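# Move the parcel from the cart into the desk's letter tray

## Task

Take the parcel off the cart and set it in the letter tray standing on the desk, so that all of it rests within the tray's walls. Then open the gripper and pull the robot away, leaving the parcel resting there without help. If the robot topples or is left leaning, the task fails.

## Robot and tools

ROBOT. The LinearBot has a base that can drive in any direction and a column about 1.75 m high. A carriage rides this column through 1.0 m of travel (lift_m). It holds two identical arms, left and right, each with six joints and a two-finger gripper. The arm bases sit roughly 0.57 m + lift_m above the floor, and carriage parts hang about 0.15 m lower. A hand can reach 0.78 m from its shoulder but only about 0.38 m downward from its arm base. A hand measures about 0.16 m long and 0.1 m wide (0.14 m when open). Parked joints 1 to 6 are 0, 0.05, 0.05, 1.45, 0, 0. With both arms parked the robot is about 0.95 m wide and 0.7 m long. Cameras: carriage_camera (fixed, facing ahead, tilted about 20 degrees down), left_wrist_camera and right_wrist_camera (each looks out past its fingertips). Images are 896x504 pixels, and a calibration with intrinsics and poses in the base frame is supplied but may be slightly off.

FRAMES. Base frame: origin on the floor below the base centre, x ahead, y to the left, z up. The left_hand and right_hand readings give, in this frame, the point between that hand's finger pads, plus quat_wxyz. The hand's z axis runs along the fingers and the fingers open along its y axis. A hand pointing straight up with joints 1, 5 and 6 at 0 reads (1, 0, 0, 0). Odometry frame: the base frame as it was at the scene start. base_odometry counts wheel rotation only, so slipping shows up as travel. Heading is positive to the left, from -3.142 to 3.142. Hand readings can be off, more so at long reach.

execute_actions. Argument "actions" is a list holding one action or none; an empty list only reports state and images. An action may have "base", "joints" or both, and they start together. "base" holds exactly one key, each a relative offset from where the base last measured itself: translate_m (metres, forward positive, -2 to 2), strafe_m (metres, left positive, -2 to 2) or rotate_rad (radians, counter-clockwise positive, -6.3 to 6.3). "joints" maps joint names to absolute targets: lift_m 0 to 1 m; for each arm (left_ and right_ prefixes, same ranges) joint1_rad -2.617 to 3.054 (swing about vertical, 0 ahead, positive left), joint2_rad 0 to 3.141 (shoulder: 0 upper arm pointing back level, 1.57 upright, 3.14 forward level), joint3_rad 0 to 3.141 (elbow: 0 folded, 3.14 straight), joint4_rad -1.57 to 1.57 (wrist pitch, positive lifts the fingertips), joint5_rad -1.57 to 1.57 (wrist yaw, positive swings fingertips to the RIGHT), joint6_rad -2.094 to 2.094 (roll about the finger direction, positive clockwise viewed from the forearm), gripper_m 0 to 0.093 m (pad gap). Joints left out may keep pushing toward earlier targets. Unknown keys or out-of-range values get the whole call rejected with no motion. No action runs past 15 s. Arm joints move up to 1.8 rad/s (1 to 3) and 2.7 rad/s (4 to 6). "cameras" picks which images come back: null, omitted or ["all"] gives all, [] gives none; the "pictures" line lists the order.

wait: "seconds" from 0 to 10; commands nothing new and returns state and images. zoom_image: "camera" plus "region" [x0, y0, x1, y1] in pixels of that camera's latest full image, top-left origin, at most 504 by 504. read_manual: optional "section", only "licences"; licence texts, no motion. finished_scene: "scene" is the number of the scene being closed; irreversible, and reports success. Answering without a tool call ends everything.

RESULTS. base_status and joint_status describe how the last accepted action ended. "done": reached (for the base, wheels turned enough, slip or not; a 1 to 2 mm move may fall short yet read done). "off_target": stopped away from target, maybe still pushing; normal for a gripper holding something. "contact_stop" or "time_out": the target is dropped and the joint or base holds where it is. "joint command not followed" (with a "cause:" line) and per-joint "not_followed": a self-collision check refused an arm's targets; they may be retried on each later action. To escape, move only the refused arm away first, then the other in a later call. "limit_stop_at_motor_heat": heat stopped the arm; resend the target. on_its_own lists uncommanded behaviour; "held at" is the held target, not the position. motor_effort is percent of maximum, positive toward higher joint values, bracketed value the peak; readings are biased and noisy. A falling lift effort while lowering means a hand or load rests on something; drive_wheels larger at rest than after a free move means the base is pushing something. Motor temperatures are given per arm in joint order. MOTOR HOT appears from 75 °C; at 90 °C that arm halts for 10 s; at 100 °C the arm goes limp and falls. These show as OVER-TEMPERATURE FAULT. A stretched arm heats fast even empty; loads heat motors even while you think, since the simulation keeps running then. "ARM HIT" means an arm struck the robot hard.

CAUTIONS. The robot can topple and not recover; nothing halts a tipping motion and no reading reports a lean, only images. Risk rises with a high carriage, outstretched arms, loads, pulling, or sudden drive stops; about 1.5 kg per hand with both arms forward can tip it. The base stops on contact only after the hit, sometimes late or never, and arms are mostly unwatched during turns or combined arm moves; the base may roll on about 0.3 m after an arm touches something. After a blocked drive, back off about 0.2 m (or turn back), repeat if still pressed, then retry. Never reverse into a table edge the column sits under. Arms have no contact stop: blocked arms keep pushing and snap to target when freed. A 1 kg load sags a level hand 10 to 17 cm; a fully extended arm may not lift it. Grip force is about 45 to 60 N per pad. Never let the arms strike or press each other. Avoid drops, slips, slams and hard pushes; a loose object may be nudged briefly at times.

Each tool is called after "Call:" as a command line: name --argument value for each argument, lists and objects as JSON in quotes; but a table of rows of numbers goes row by row, as --pt "numbers of a row", without its own name.

## Session

Call:
execute_actions --actions '[]'

Scene clock: 0.00 s.
Motor temperatures (°C, as the motors report them): left_arm=[30 31 29 31 28 29] | right_arm=[30 29 27 30 28 30]
base_odometry: x=+0.000 y=+0.000 heading=+0.000 (m, m, rad; odometry frame)
base_status: not commanded
joint_positions: lift_m=+0.299 left_joint1_rad=+0.001 left_joint2_rad=+0.047 left_joint3_rad=+0.048 left_joint4_rad=+1.436 left_joint5_rad=+0.037 left_joint6_rad=+0.015 left_gripper_m=+0.095 right_joint1_rad=-0.010 right_joint2_rad=+0.074 right_joint3_rad=+0.062 right_joint4_rad=+1.459 right_joint5_rad=+0.016 right_joint6_rad=+0.012 right_gripper_m=+0.095
joint_status: not commanded
motor_effort: lift_m=+22 drive_wheels=+3 (%)
left_hand: x=+0.2982 y=+0.3301 z=+1.3291 quat_wxyz=(+0.998, +0.019, +0.067, +0.006) (m; base frame)
right_hand: x=+0.2966 y=-0.3394 z=+1.3337 quat_wxyz=(+0.998, +0.009, +0.062, +0.001) (m; base frame)
pictures: carriage_camera, left_wrist_camera, right_wrist_camera
Images, in order (width x height): carriage_camera 896x504, left_wrist_camera 896x504, right_wrist_camera 896x504.

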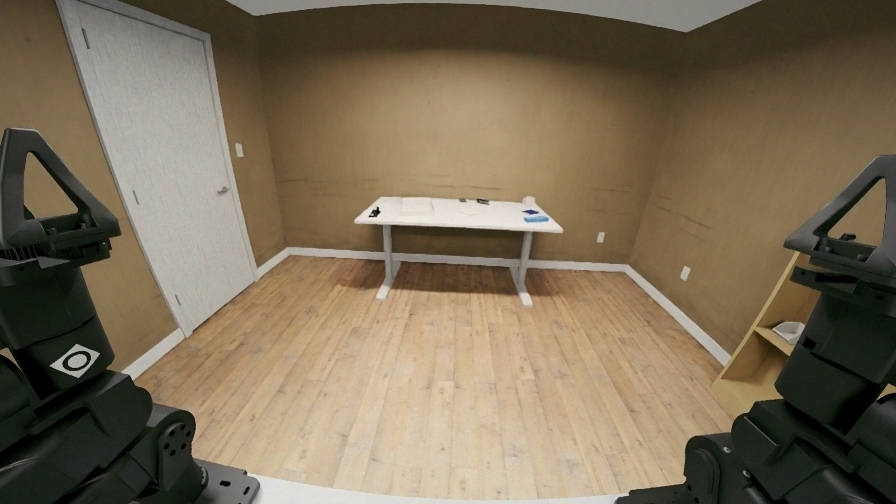

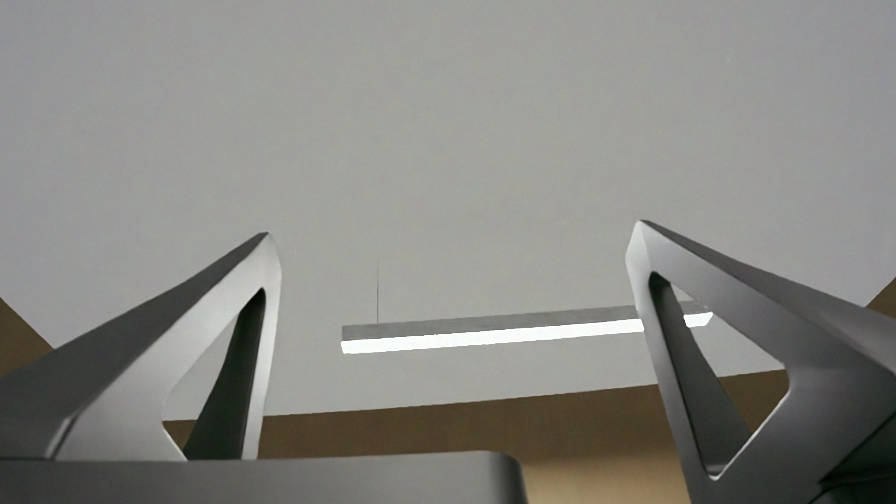

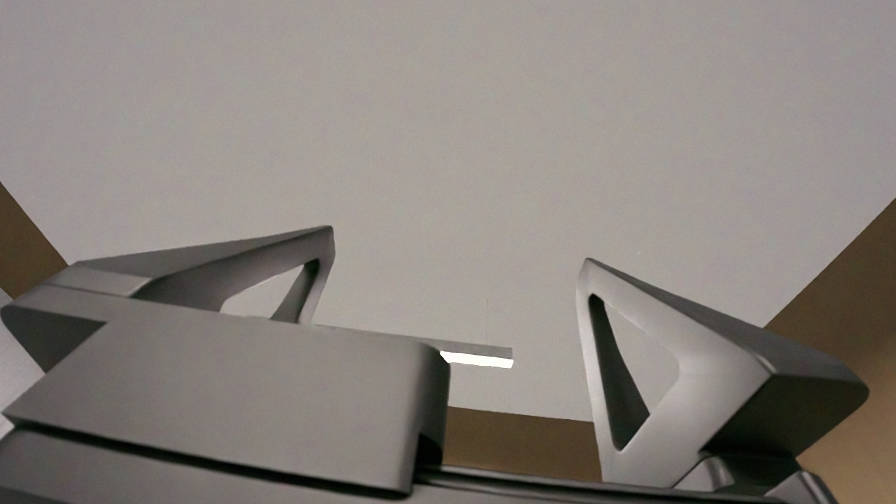

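Call:
zoom_image --camera "carriage_camera" --region '[340, 180, 580, 310]'

Call:
execute_actions --actions '[{"base":{"rotate_rad":-1.6}}]' --cameras '["carriage_camera"]'

Region (340, 180, 580, 310) of carriage_camera's 896x504 image, scaled by 2.100, with more detail than that image has; it fills the top 273 rows of this view, and the rest is white.

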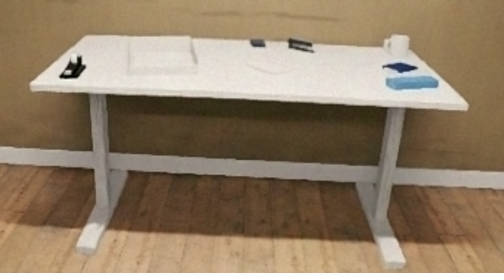

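Scene clock: 8.37 s.
Motor temperatures (°C, as the motors report them): left_arm=[30 32 30 32 28 29] | right_arm=[30 30 28 30 28 30]
base_odometry: x=+0.000 y=+0.000 heading=-1.599 (m, m, rad; odometry frame)
base_status: done
joint_positions: lift_m=+0.299 left_joint1_rad=+0.001 left_joint2_rad=+0.047 left_joint3_rad=+0.048 left_joint4_rad=+1.436 left_joint5_rad=+0.037 left_joint6_rad=+0.015 left_gripper_m=+0.095 right_joint1_rad=-0.010 right_joint2_rad=+0.074 right_joint3_rad=+0.062 right_joint4_rad=+1.458 right_joint5_rad=+0.016 right_joint6_rad=+0.012 right_gripper_m=+0.095
joint_status: not commanded
motor_effort: lift_m=+22(22) drive_wheels=+9(18) (%)
left_hand: x=+0.2983 y=+0.3301 z=+1.3291 quat_wxyz=(+0.998, +0.019, +0.067, +0.006) (m; base frame)
right_hand: x=+0.2967 y=-0.3394 z=+1.3337 quat_wxyz=(+0.998, +0.009, +0.062, +0.001) (m; base frame)
pictures: carriage_camera
Images, in order (width x height): carriage_camera 896x504.

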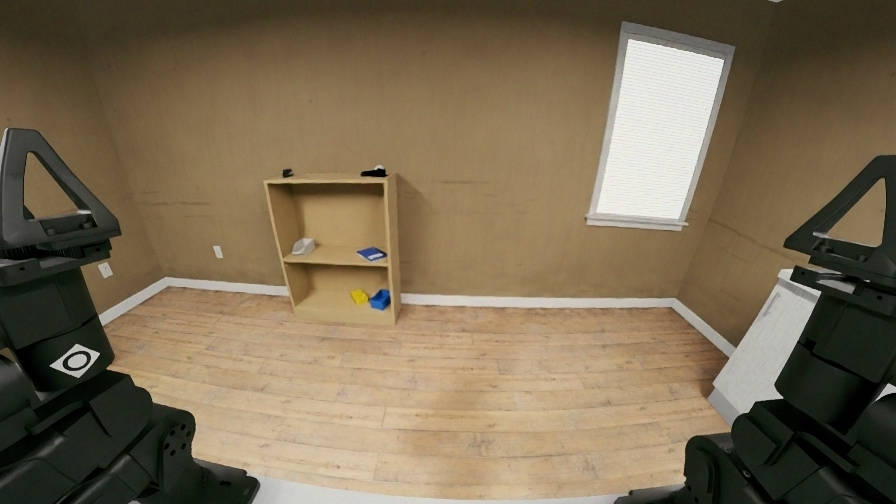

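Call:
execute_actions --actions '[{"base":{"rotate_rad":-1.9}}]' --cameras '["carriage_camera"]'

Scene clock: 16.07 s.
Motor temperatures (°C, as the motors report them): left_arm=[30 32 30 32 28 29] | right_arm=[30 30 29 30 28 30]
base_odometry: x=+0.000 y=+0.000 heading=+2.785 (m, m, rad; odometry frame)
base_status: done
joint_positions: lift_m=+0.299 left_joint1_rad=+0.001 left_joint2_rad=+0.047 left_joint3_rad=+0.048 left_joint4_rad=+1.436 left_joint5_rad=+0.037 left_joint6_rad=+0.015 left_gripper_m=+0.095 right_joint1_rad=-0.010 right_joint2_rad=+0.074 right_joint3_rad=+0.062 right_joint4_rad=+1.458 right_joint5_rad=+0.016 right_joint6_rad=+0.012 right_gripper_m=+0.095
joint_status: not commanded
motor_effort: lift_m=+22(22) drive_wheels=+9(17) (%)
left_hand: x=+0.2983 y=+0.3301 z=+1.3291 quat_wxyz=(+0.998, +0.019, +0.067, +0.006) (m; base frame)
right_hand: x=+0.2968 y=-0.3394 z=+1.3337 quat_wxyz=(+0.998, +0.009, +0.062, +0.001) (m; base frame)
pictures: carriage_camera
camera_calibration (this result's frames):
carriage_camera: T_world_to_cam=[[0.0146519, -0.998107, 0.0597306, -0.0839411], [-0.395401, -0.0606515, -0.916504, 1.2693], [0.918392, -0.010189, -0.395541, 0.371254], [0, 0, 0, 1]] pos_world=[0.162157, -0.00301448, 1.31518]
Images, in order (width x height): carriage_camera 896x504.

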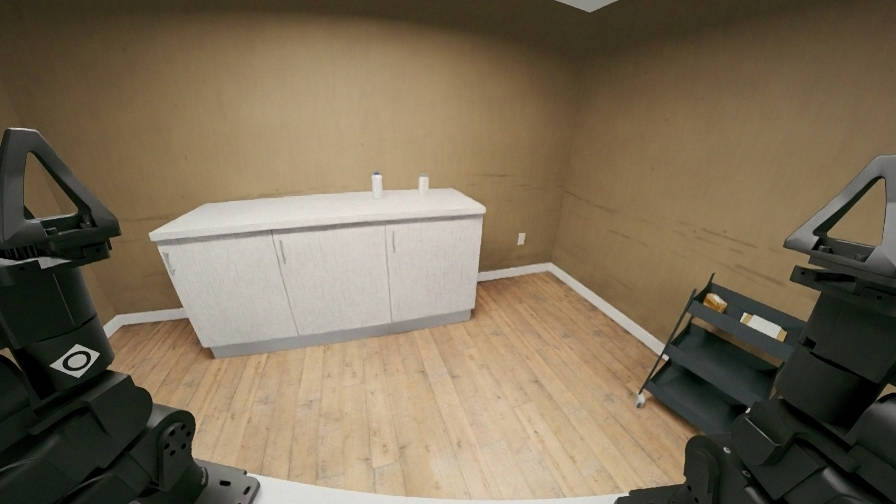

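Call:
execute_actions --actions '[{"base":{"rotate_rad":-1.24}}]' --cameras '["carriage_camera"]'

Call:
zoom_image --camera "carriage_camera" --region '[280, 220, 620, 420]'

Scene clock: 23.53 s.
Motor temperatures (°C, as the motors report them): left_arm=[30 32 31 32 28 29] | right_arm=[30 30 30 30 28 30]
base_odometry: x=+0.000 y=+0.000 heading=+1.545 (m, m, rad; odometry frame)
base_status: done
joint_positions: lift_m=+0.299 left_joint1_rad=+0.001 left_joint2_rad=+0.047 left_joint3_rad=+0.048 left_joint4_rad=+1.436 left_joint5_rad=+0.037 left_joint6_rad=+0.015 left_gripper_m=+0.095 right_joint1_rad=-0.010 right_joint2_rad=+0.074 right_joint3_rad=+0.062 right_joint4_rad=+1.458 right_joint5_rad=+0.016 right_joint6_rad=+0.012 right_gripper_m=+0.095
joint_status: not commanded
motor_effort: lift_m=+22(22) drive_wheels=+9(16) (%)
left_hand: x=+0.2983 y=+0.3301 z=+1.3291 quat_wxyz=(+0.998, +0.019, +0.067, +0.006) (m; base frame)
right_hand: x=+0.2969 y=-0.3394 z=+1.3336 quat_wxyz=(+0.998, +0.009, +0.062, +0.001) (m; base frame)
pictures: carriage_camera
camera_calibration (this result's frames):
carriage_camera: T_world_to_cam=[[0.0146519, -0.998107, 0.0597306, -0.0839411], [-0.395401, -0.0606515, -0.916504, 1.2693], [0.918392, -0.010189, -0.395541, 0.371254], [0, 0, 0, 1]] pos_world=[0.162157, -0.00301448, 1.31518]
Images, in order (width x height): carriage_camera 896x504.

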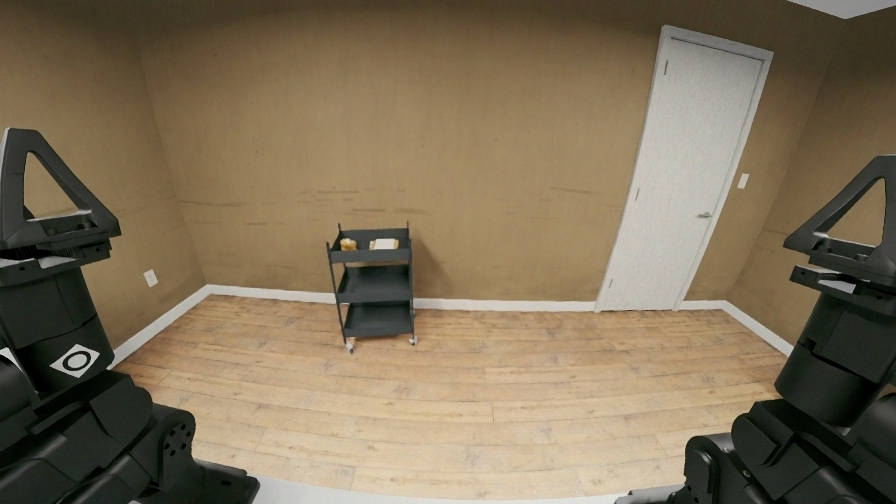

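Region (280, 220, 620, 420) of carriage_camera's 896x504 image, scaled by 1.482, with more detail than that image has; it fills the top 296 rows of this view, and the rest is white.

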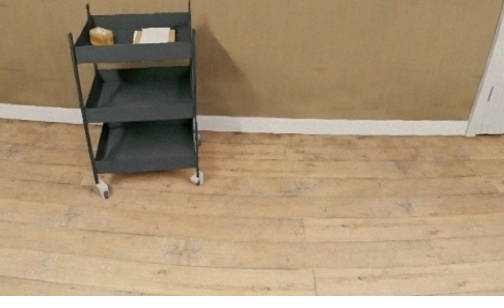

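Call:
execute_actions --actions '[{"base":{"translate_m":0.95},"joints":{"lift_m":0.45,"left_joint2_rad":1.2,"left_joint3_rad":1.0,"left_joint4_rad":-0.9}}]' --cameras '["carriage_camera","left_wrist_camera"]'

Scene clock: 34.80 s.
Motor temperatures (°C, as the motors report them): left_arm=[30 32 32 32 28 29] | right_arm=[30 30 30 30 28 30]
base_odometry: x=+0.026 y=+0.949 heading=+1.544 (m, m, rad; odometry frame)
base_status: done
joint_positions: lift_m=+0.450 left_joint1_rad=+0.001 left_joint2_rad=+1.201 left_joint3_rad=+0.973 left_joint4_rad=-0.897 left_joint5_rad=+0.037 left_joint6_rad=+0.015 left_gripper_m=+0.095 right_joint1_rad=-0.010 right_joint2_rad=+0.074 right_joint3_rad=+0.062 right_joint4_rad=+1.458 right_joint5_rad=+0.016 right_joint6_rad=+0.012 right_gripper_m=+0.095
joint_status: all done
motor_effort: lift_m=+23(31) drive_wheels=-9(24) (%)
left_hand: x=+0.5469 y=+0.3303 z=+1.1911 quat_wxyz=(+0.221, +0.011, +0.975, -0.016) (m; base frame)
right_hand: x=+0.2969 y=-0.3394 z=+1.4841 quat_wxyz=(+0.998, +0.009, +0.062, +0.001) (m; base frame)
pictures: carriage_camera, left_wrist_camera
camera_calibration (this result's frames):
carriage_camera: T_world_to_cam=[[0.0146519, -0.998107, 0.0597306, -0.0929278], [-0.395401, -0.0606515, -0.916504, 1.40719], [0.918392, -0.010189, -0.395541, 0.430764], [0, 0, 0, 1]] pos_world=[0.162157, -0.00301448, 1.46563]
left_wrist_camera: T_world_to_cam=[[-0.00279565, -0.997129, 0.0756637, 0.244822], [-0.967192, 0.0219171, 0.253098, 0.226552], [-0.254029, -0.0724738, -0.964477, 1.43294], [0, 0, 0, 1]] pos_world=[0.583813, 0.343004, 1.30617]
Images, in order (width x height): carriage_camera 896x504, left_wrist_camera 896x504.

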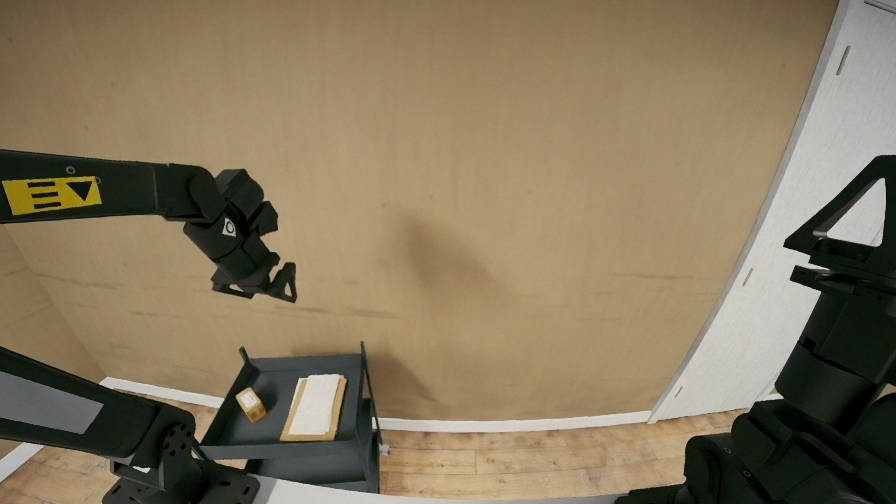

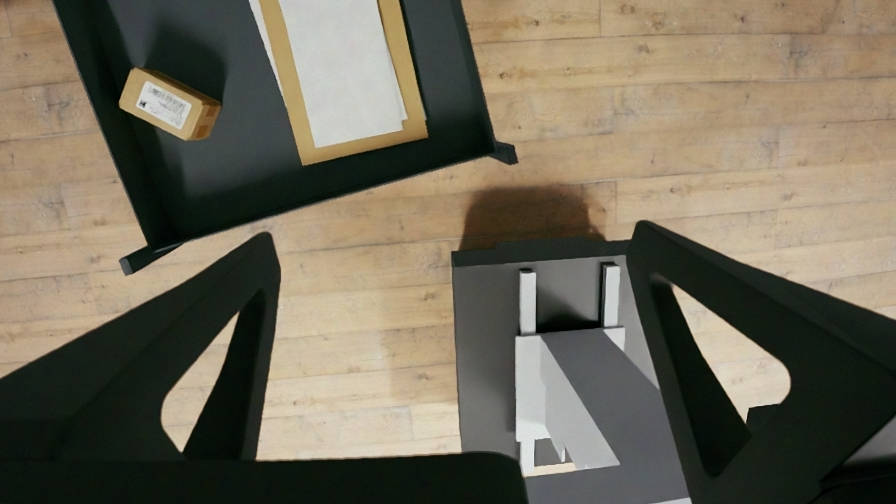

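Call:
execute_actions --actions '[{"base":{"strafe_m":0.2},"joints":{"lift_m":0.25,"left_joint1_rad":0.16,"left_joint2_rad":1.9,"left_joint3_rad":1.55,"left_joint4_rad":-1.2,"left_joint5_rad":0,"left_joint6_rad":-0.98}}]' --cameras '["carriage_camera","left_wrist_camera"]'

Scene clock: 68.73 s.
Motor temperatures (°C, as the motors report them): left_arm=[30 33 36 33 28 29] | right_arm=[30 31 31 30 28 30]
base_odometry: x=-0.173 y=+0.955 heading=+1.543 (m, m, rad; odometry frame)
base_status: done
joint_positions: lift_m=+0.250 left_joint1_rad=+0.157 left_joint2_rad=+1.912 left_joint3_rad=+1.527 left_joint4_rad=-1.188 left_joint5_rad=+0.008 left_joint6_rad=-0.970 left_gripper_m=+0.095 right_joint1_rad=-0.010 right_joint2_rad=+0.074 right_joint3_rad=+0.063 right_joint4_rad=+1.458 right_joint5_rad=+0.016 right_joint6_rad=+0.012 right_gripper_m=+0.095
joint_status: all done
motor_effort: lift_m=+18(20) drive_wheels=-2(13) (%)
left_hand: x=+0.6171 y=+0.3909 z=+0.9304 quat_wxyz=(-0.003, -0.534, +0.845, -0.003) (m; base frame)
right_hand: x=+0.2967 y=-0.3394 z=+1.2847 quat_wxyz=(+0.998, +0.009, +0.062, +0.001) (m; base frame)
pictures: carriage_camera, left_wrist_camera
camera_calibration (this result's frames):
carriage_camera: T_world_to_cam=[[0.0146519, -0.998107, 0.0597306, -0.0810135], [-0.395401, -0.0606515, -0.916504, 1.22438], [0.918392, -0.010189, -0.395541, 0.351867], [0, 0, 0, 1]] pos_world=[0.162157, -0.00301448, 1.26617]
left_wrist_camera: T_world_to_cam=[[0.920763, -0.388518, 0.0353466, -0.445196], [-0.315879, -0.689296, 0.651991, -0.135954], [-0.228946, -0.611494, -0.757403, 1.20634], [0, 0, 0, 1]] pos_world=[0.643162, 0.470992, 1.01806]
Images, in order (width x height): carriage_camera 896x504, left_wrist_camera 896x504.

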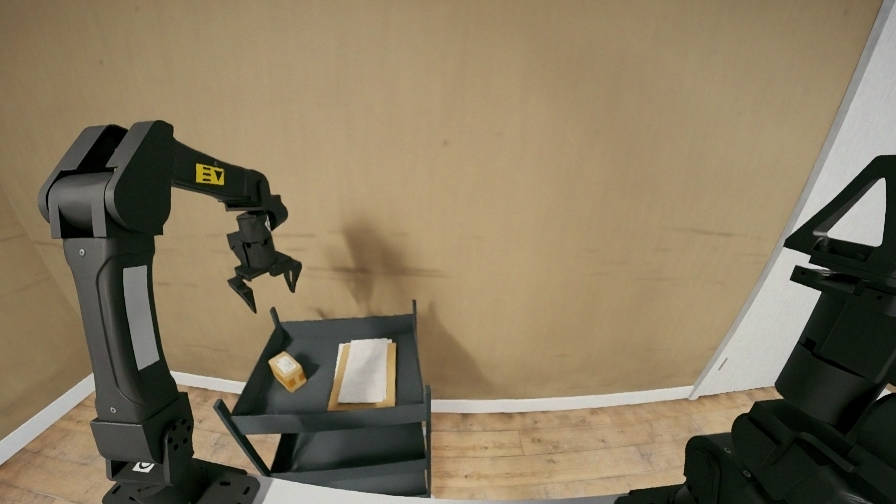

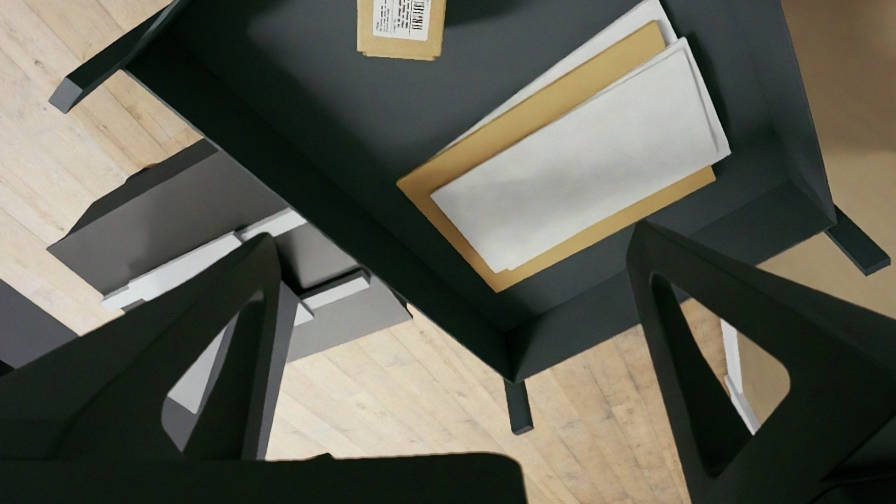

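Call:
execute_actions --actions '[{"base":{"translate_m":-0.02},"joints":{"lift_m":0.14,"left_joint1_rad":0.2}}]' --cameras '["carriage_camera","left_wrist_camera"]'

Scene clock: 87.63 s.
Motor temperatures (°C, as the motors report them): left_arm=[30 38 36 32 28 29] | right_arm=[30 31 32 30 28 30]
base_odometry: x=-0.174 y=+0.936 heading=+1.543 (m, m, rad; odometry frame)
base_status: done
joint_positions: lift_m=+0.140 left_joint1_rad=+0.197 left_joint2_rad=+1.904 left_joint3_rad=+1.537 left_joint4_rad=-1.193 left_joint5_rad=+0.006 left_joint6_rad=-0.970 left_gripper_m=+0.095 right_joint1_rad=-0.010 right_joint2_rad=+0.074 right_joint3_rad=+0.063 right_joint4_rad=+1.457 right_joint5_rad=+0.016 right_joint6_rad=+0.012 right_gripper_m=+0.095
joint_status: all done
motor_effort: lift_m=+19(19) drive_wheels=+1(9) (%)
left_hand: x=+0.6166 y=+0.4057 z=+0.8258 quat_wxyz=(+0.004, -0.551, +0.834, -0.005) (m; base frame)
right_hand: x=+0.2969 y=-0.3394 z=+1.1747 quat_wxyz=(+0.998, +0.009, +0.062, +0.001) (m; base frame)
pictures: carriage_camera, left_wrist_camera
camera_calibration (this result's frames):
carriage_camera: T_world_to_cam=[[0.0146519, -0.998107, 0.0597306, -0.074441], [-0.395401, -0.0606515, -0.916504, 1.12353], [0.918392, -0.010189, -0.395541, 0.308343], [0, 0, 0, 1]] pos_world=[0.162157, -0.00301448, 1.15613]
left_wrist_camera: T_world_to_cam=[[0.935048, -0.3515, 0.0461941, -0.468053], [-0.29656, -0.704107, 0.645201, -0.0580224], [-0.194263, -0.616993, -0.762615, 1.12113], [0, 0, 0, 1]] pos_world=[0.638238, 0.486353, 0.914045]
Images, in order (width x height): carriage_camera 896x504, left_wrist_camera 896x504.

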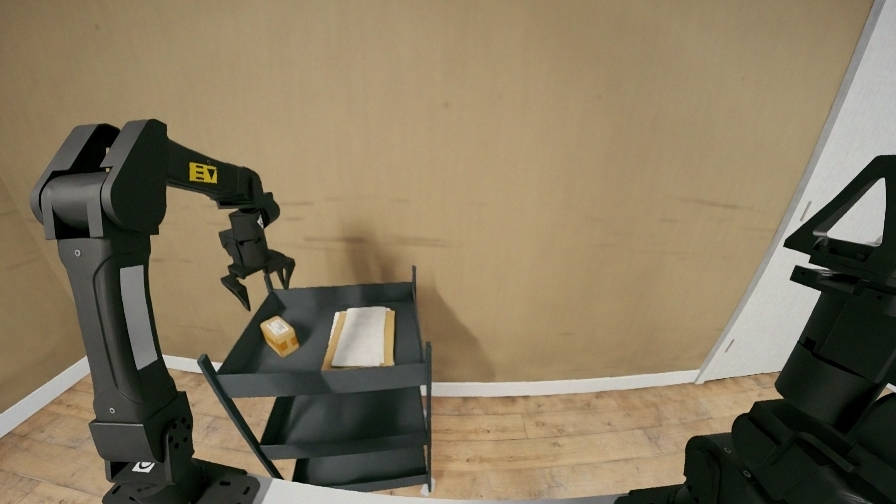

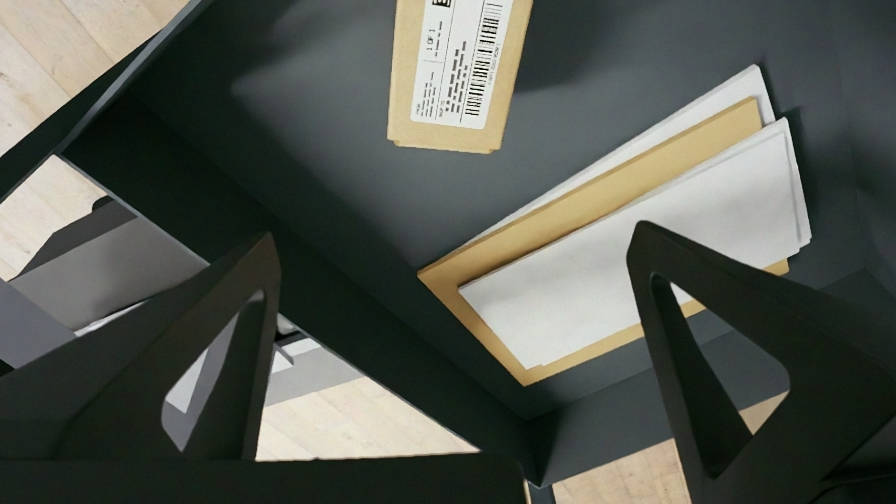

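Call:
execute_actions --actions '[{"joints":{"lift_m":0.02,"left_joint1_rad":0.22,"left_joint6_rad":-0.9}}]' --cameras '["carriage_camera","left_wrist_camera"]'

Scene clock: 97.53 s.
Motor temperatures (°C, as the motors report them): left_arm=[30 39 36 32 28 29] | right_arm=[30 31 32 30 28 30]
base_odometry: x=-0.174 y=+0.936 heading=+1.543 (m, m, rad; odometry frame)
base_status: not commanded
joint_positions: lift_m=+0.020 left_joint1_rad=+0.214 left_joint2_rad=+1.903 left_joint3_rad=+1.537 left_joint4_rad=-1.194 left_joint5_rad=+0.006 left_joint6_rad=-0.907 left_gripper_m=+0.095 right_joint1_rad=-0.010 right_joint2_rad=+0.074 right_joint3_rad=+0.063 right_joint4_rad=+1.457 right_joint5_rad=+0.016 right_joint6_rad=+0.012 right_gripper_m=+0.095
joint_status: all done
motor_effort: lift_m=+19(20) drive_wheels=+2(2) (%)
left_hand: x=+0.6151 y=+0.4115 z=+0.7062 quat_wxyz=(+0.004, -0.532, +0.847, -0.005) (m; base frame)
right_hand: x=+0.2969 y=-0.3394 z=+1.0547 quat_wxyz=(+0.998, +0.009, +0.062, +0.001) (m; base frame)
pictures: carriage_camera, left_wrist_camera
camera_calibration (this result's frames):
carriage_camera: T_world_to_cam=[[0.0146519, -0.998107, 0.0597306, -0.0672726], [-0.395401, -0.0606515, -0.916504, 1.01354], [0.918392, -0.010189, -0.395541, 0.260873], [0, 0, 0, 1]] pos_world=[0.162157, -0.00301448, 1.03612]
left_wrist_camera: T_world_to_cam=[[0.917823, -0.394301, 0.0461144, -0.430843], [-0.328889, -0.690177, 0.644583, 0.0374428], [-0.222333, -0.60678, -0.763142, 1.04666], [0, 0, 0, 1]] pos_world=[0.64046, 0.491055, 0.794485]
Images, in order (width x height): carriage_camera 896x504, left_wrist_camera 896x504.

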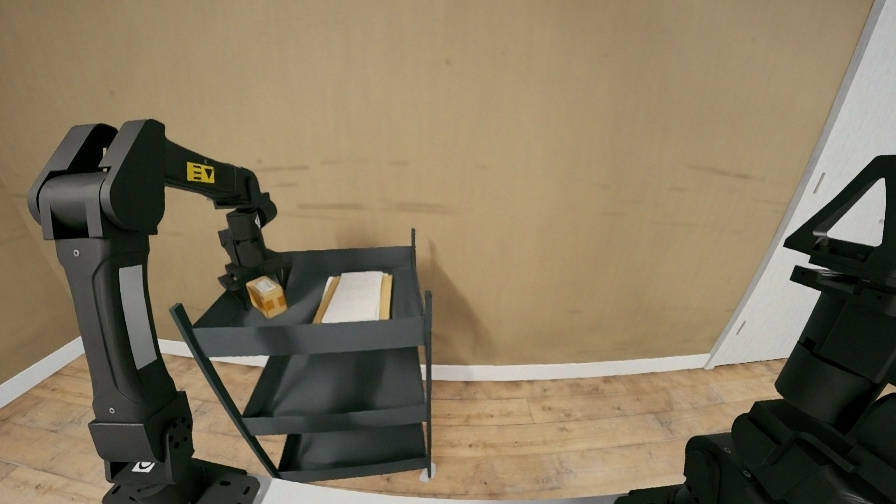

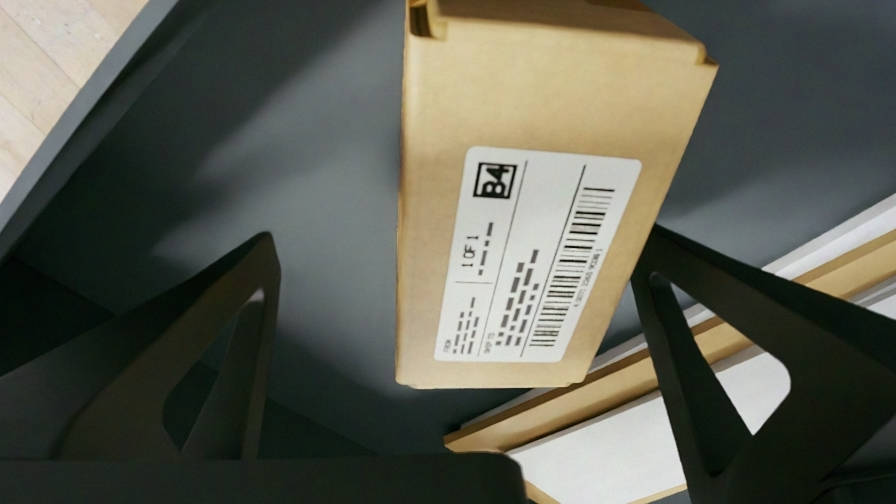

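Call:
execute_actions --actions '[{"base":{"translate_m":0.018},"joints":{"left_joint6_rad":-0.8,"lift_m":0.008}}]' --cameras '["left_wrist_camera"]'

Call:
execute_actions --actions '[{"joints":{"left_gripper_m":0.03}}]' --cameras '["carriage_camera","left_wrist_camera"]'

Scene clock: 105.17 s.
Motor temperatures (°C, as the motors report them): left_arm=[30 40 36 32 28 29] | right_arm=[30 31 32 30 28 30]
base_odometry: x=-0.174 y=+0.953 heading=+1.543 (m, m, rad; odometry frame)
base_status: done
joint_positions: lift_m=+0.008 left_joint1_rad=+0.214 left_joint2_rad=+1.902 left_joint3_rad=+1.537 left_joint4_rad=-1.195 left_joint5_rad=+0.006 left_joint6_rad=-0.810 left_gripper_m=+0.095 right_joint1_rad=-0.010 right_joint2_rad=+0.074 right_joint3_rad=+0.063 right_joint4_rad=+1.458 right_joint5_rad=+0.016 right_joint6_rad=+0.012 right_gripper_m=+0.095
joint_status: all done
motor_effort: lift_m=+19(19) drive_wheels=-2(9) (%)
left_hand: x=+0.6148 y=+0.4117 z=+0.6944 quat_wxyz=(+0.004, -0.490, +0.872, -0.005) (m; base frame)
right_hand: x=+0.2967 y=-0.3394 z=+1.0427 quat_wxyz=(+0.998, +0.009, +0.062, +0.001) (m; base frame)
pictures: left_wrist_camera
camera_calibration (this result's frames):
left_wrist_camera: T_world_to_cam=[[0.875558, -0.480955, 0.045604, -0.367915], [-0.39388, -0.655993, 0.643841, 0.0714349], [-0.279743, -0.581683, -0.763799, 1.0632], [0, 0, 0, 1]] pos_world=[0.647691, 0.488357, 0.782858]
Images, in order (width x height): left_wrist_camera 896x504.

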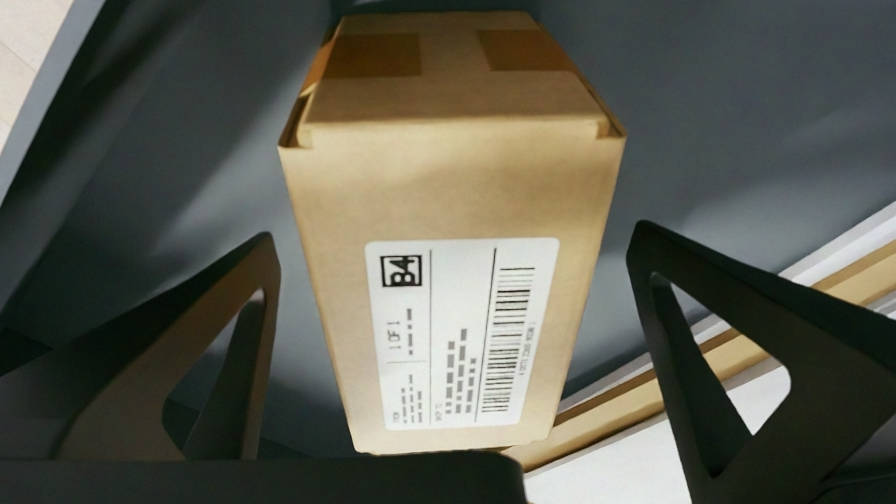

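Scene clock: 105.80 s.
Motor temperatures (°C, as the motors report them): left_arm=[30 40 36 32 28 29] | right_arm=[30 31 32 30 28 30]
base_odometry: x=-0.174 y=+0.953 heading=+1.543 (m, m, rad; odometry frame)
base_status: not commanded
joint_positions: lift_m=+0.008 left_joint1_rad=+0.214 left_joint2_rad=+1.902 left_joint3_rad=+1.537 left_joint4_rad=-1.195 left_joint5_rad=+0.005 left_joint6_rad=-0.809 left_gripper_m=+0.049 right_joint1_rad=-0.010 right_joint2_rad=+0.074 right_joint3_rad=+0.063 right_joint4_rad=+1.458 right_joint5_rad=+0.016 right_joint6_rad=+0.012 right_gripper_m=+0.095
joint_status: left_gripper_m off_target (ended at +0.049, target +0.030)
motor_effort: lift_m=+19(19) drive_wheels=-2(2) (%)
left_hand: x=+0.6147 y=+0.4119 z=+0.6944 quat_wxyz=(+0.004, -0.490, +0.872, -0.004) (m; base frame)
right_hand: x=+0.2967 y=-0.3394 z=+1.0427 quat_wxyz=(+0.998, +0.009, +0.062, +0.001) (m; base frame)
pictures: carriage_camera, left_wrist_camera
camera_calibration (this result's frames):
carriage_camera: T_world_to_cam=[[0.0146519, -0.998107, 0.0597306, -0.0665577], [-0.395401, -0.0606515, -0.916504, 1.00257], [0.918392, -0.010189, -0.395541, 0.256139], [0, 0, 0, 1]] pos_world=[0.162157, -0.00301448, 1.02415]
left_wrist_camera: T_world_to_cam=[[0.875225, -0.481659, 0.0445631, -0.366497], [-0.393978, -0.656371, 0.643397, 0.0720207], [-0.280648, -0.580673, -0.764235, 1.06371], [0, 0, 0, 1]] pos_world=[0.647669, 0.488412, 0.782916]
Images, in order (width x height): carriage_camera 896x504, left_wrist_camera 896x504.

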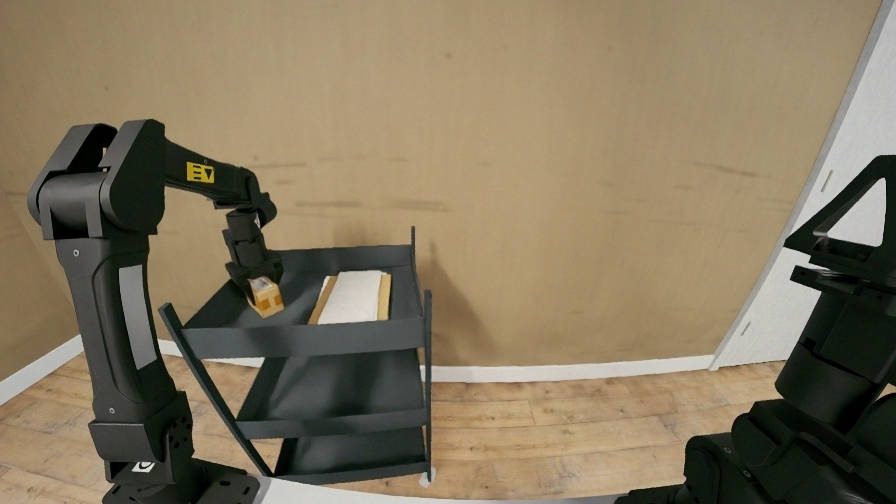

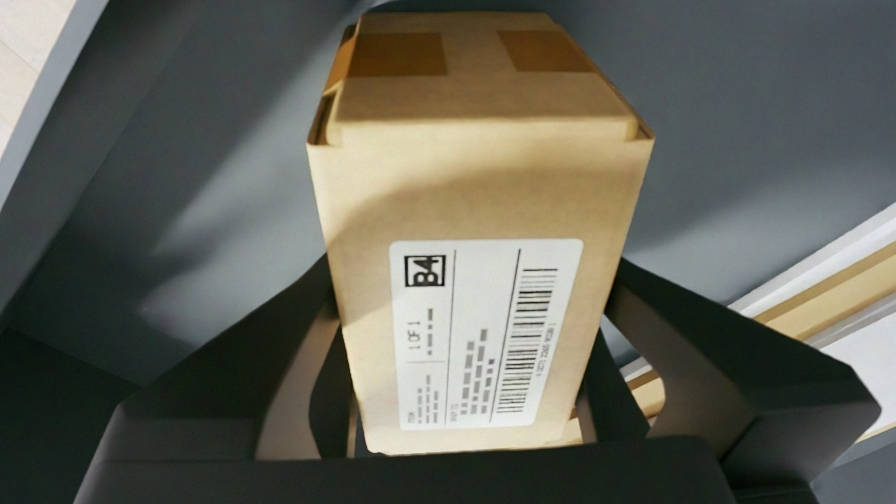

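Call:
execute_actions --actions '[{"joints":{"lift_m":0.3}}]' --cameras '["carriage_camera"]'

Call:
execute_actions --actions '[{"base":{"translate_m":-0.95},"joints":{"lift_m":0.42,"left_joint1_rad":0,"left_joint6_rad":0}}]' --cameras '[]'

Call:
execute_actions --actions '[{"base":{"rotate_rad":-1.57}}]' --cameras '[]'

Call:
execute_actions --actions '[{"base":{"translate_m":1.6}}]' --cameras '["carriage_camera","left_wrist_camera"]'

Scene clock: 119.67 s.
Motor temperatures (°C, as the motors report them): left_arm=[30 41 37 32 28 29] | right_arm=[30 31 32 30 28 30]
base_odometry: x=-0.174 y=+0.953 heading=+1.543 (m, m, rad; odometry frame)
base_status: not commanded
joint_positions: lift_m=+0.300 left_joint1_rad=+0.214 left_joint2_rad=+1.904 left_joint3_rad=+1.537 left_joint4_rad=-1.196 left_joint5_rad=+0.005 left_joint6_rad=-0.809 left_gripper_m=+0.049 right_joint1_rad=-0.010 right_joint2_rad=+0.074 right_joint3_rad=+0.063 right_joint4_rad=+1.458 right_joint5_rad=+0.016 right_joint6_rad=+0.012 right_gripper_m=+0.095
joint_status: all done
motor_effort: lift_m=+24(30) drive_wheels=-2(2) (%)
left_hand: x=+0.6144 y=+0.4119 z=+0.9852 quat_wxyz=(+0.003, -0.490, +0.872, -0.004) (m; base frame)
right_hand: x=+0.2967 y=-0.3394 z=+1.3341 quat_wxyz=(+0.998, +0.009, +0.062, +0.001) (m; base frame)
pictures: carriage_camera
camera_calibration (this result's frames):
carriage_camera: T_world_to_cam=[[0.0146519, -0.998107, 0.0597306, -0.0839631], [-0.395401, -0.0606515, -0.916504, 1.26964], [0.918392, -0.010189, -0.395541, 0.371399], [0, 0, 0, 1]] pos_world=[0.162157, -0.00301448, 1.31555]
Images, in order (width x height): carriage_camera 896x504.

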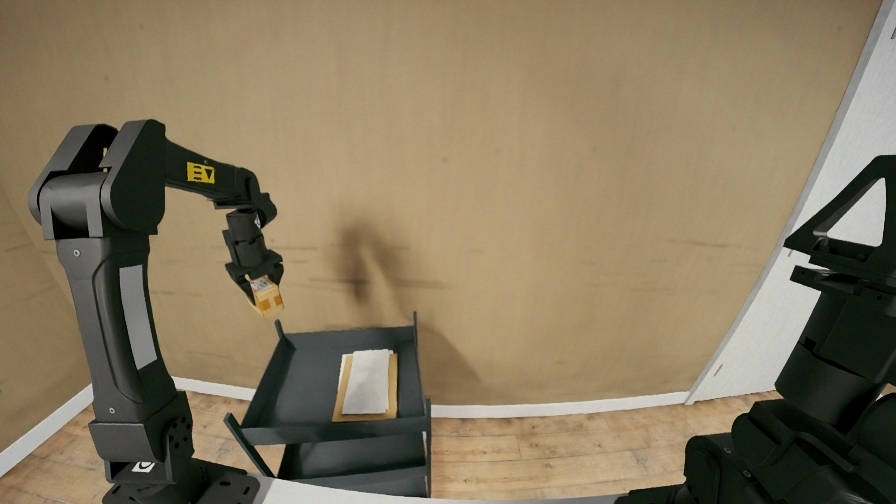

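Scene clock: 123.83 s.
Motor temperatures (°C, as the motors report them): left_arm=[30 41 37 32 28 29] | right_arm=[30 31 32 30 28 30]
base_odometry: x=-0.200 y=+0.004 heading=+1.544 (m, m, rad; odometry frame)
base_status: done
joint_positions: lift_m=+0.420 left_joint1_rad=-0.007 left_joint2_rad=+1.905 left_joint3_rad=+1.537 left_joint4_rad=-1.197 left_joint5_rad=+0.002 left_joint6_rad=-0.010 left_gripper_m=+0.049 right_joint1_rad=-0.010 right_joint2_rad=+0.074 right_joint3_rad=+0.063 right_joint4_rad=+1.458 right_joint5_rad=+0.016 right_joint6_rad=+0.012 right_gripper_m=+0.095
joint_status: all done
motor_effort: lift_m=+24(30) drive_wheels=+0(14) (%)
left_hand: x=+0.6222 y=+0.3334 z=+1.1047 quat_wxyz=(+0.003, -0.001, +1.000, -0.001) (m; base frame)
right_hand: x=+0.2968 y=-0.3394 z=+1.4542 quat_wxyz=(+0.998, +0.009, +0.062, +0.001) (m; base frame)
pictures: none
No camera images: the call's "cameras" was empty. Leave "cameras" out to get every camera's image.

Scene clock: 126.93 s.
Motor temperatures (°C, as the motors report them): left_arm=[30 41 37 32 28 29] | right_arm=[30 31 32 30 28 30]
base_odometry: x=-0.200 y=+0.004 heading=-0.026 (m, m, rad; odometry frame)
base_status: done
joint_positions: lift_m=+0.420 left_joint1_rad=-0.001 left_joint2_rad=+1.905 left_joint3_rad=+1.537 left_joint4_rad=-1.196 left_joint5_rad=+0.002 left_joint6_rad=-0.010 left_gripper_m=+0.049 right_joint1_rad=-0.010 right_joint2_rad=+0.074 right_joint3_rad=+0.063 right_joint4_rad=+1.458 right_joint5_rad=+0.016 right_joint6_rad=+0.012 right_gripper_m=+0.095
joint_status: not commanded
motor_effort: lift_m=+24(24) drive_wheels=+9(19) (%)
left_hand: x=+0.6225 y=+0.3355 z=+1.1047 quat_wxyz=(+0.003, -0.004, +1.000, -0.001) (m; base frame)
right_hand: x=+0.2968 y=-0.3394 z=+1.4542 quat_wxyz=(+0.998, +0.009, +0.062, +0.001) (m; base frame)
pictures: none
No camera images: the call's "cameras" was empty. Leave "cameras" out to get every camera's image.

Scene clock: 132.40 s.
Motor temperatures (°C, as the motors report them): left_arm=[30 42 37 32 28 29] | right_arm=[30 31 32 30 28 30]
base_odometry: x=+1.400 y=-0.041 heading=-0.027 (m, m, rad; odometry frame)
base_status: done
joint_positions: lift_m=+0.420 left_joint1_rad=-0.001 left_joint2_rad=+1.905 left_joint3_rad=+1.537 left_joint4_rad=-1.198 left_joint5_rad=+0.002 left_joint6_rad=-0.010 left_gripper_m=+0.049 right_joint1_rad=-0.010 right_joint2_rad=+0.074 right_joint3_rad=+0.063 right_joint4_rad=+1.458 right_joint5_rad=+0.016 right_joint6_rad=+0.012 right_gripper_m=+0.095
joint_status: not commanded
motor_effort: lift_m=+24(24) drive_wheels=-9(24) (%)
left_hand: x=+0.6221 y=+0.3355 z=+1.1047 quat_wxyz=(+0.002, -0.004, +1.000, -0.001) (m; base frame)
right_hand: x=+0.2968 y=-0.3394 z=+1.4542 quat_wxyz=(+0.998, +0.009, +0.062, +0.001) (m; base frame)
pictures: carriage_camera, left_wrist_camera
camera_calibration (this result's frames):
carriage_camera: T_world_to_cam=[[0.0146519, -0.998107, 0.0597306, -0.0911336], [-0.395401, -0.0606515, -0.916504, 1.37966], [0.918392, -0.010189, -0.395541, 0.418882], [0, 0, 0, 1]] pos_world=[0.162157, -0.00301448, 1.43559]
left_wrist_camera: T_world_to_cam=[[0.0521392, -0.997997, 0.0358131, 0.266837], [-0.766148, -0.0169726, 0.64244, -0.221148], [-0.640545, -0.0609345, -0.765499, 1.38585], [0, 0, 0, 1]] pos_world=[0.704358, 0.346996, 1.19339]
Images, in order (width x height): carriage_camera 896x504, left_wrist_camera 896x504.

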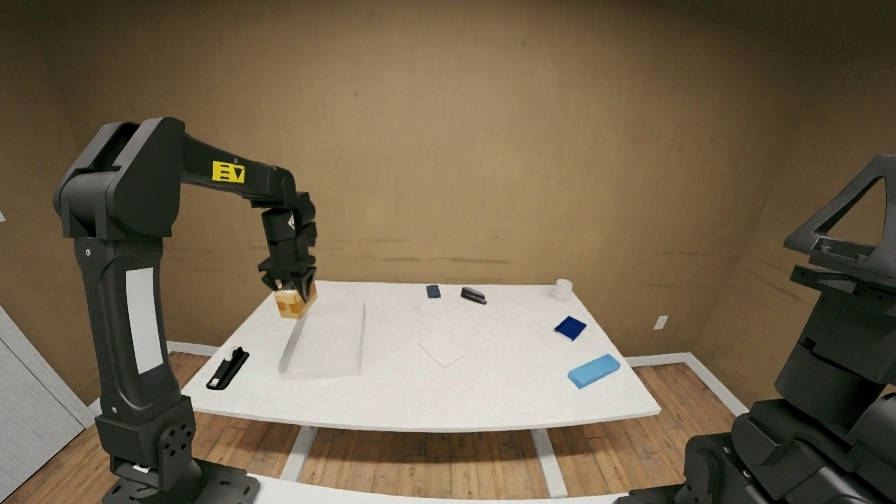

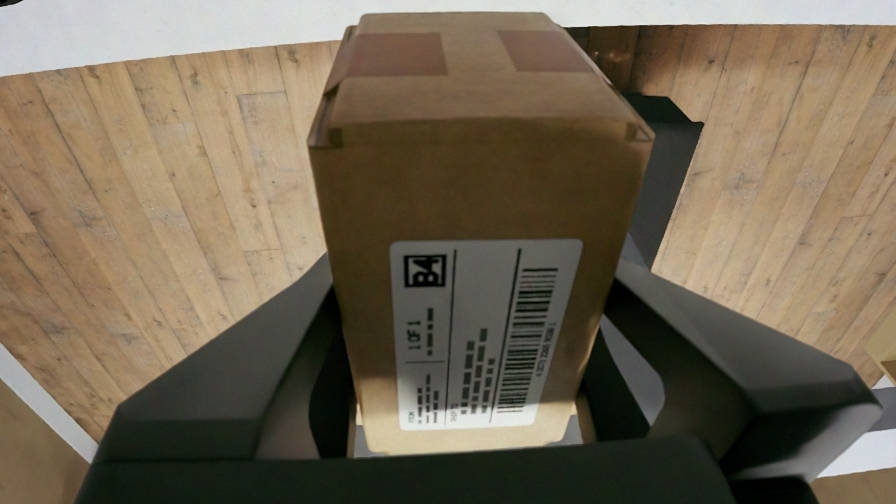

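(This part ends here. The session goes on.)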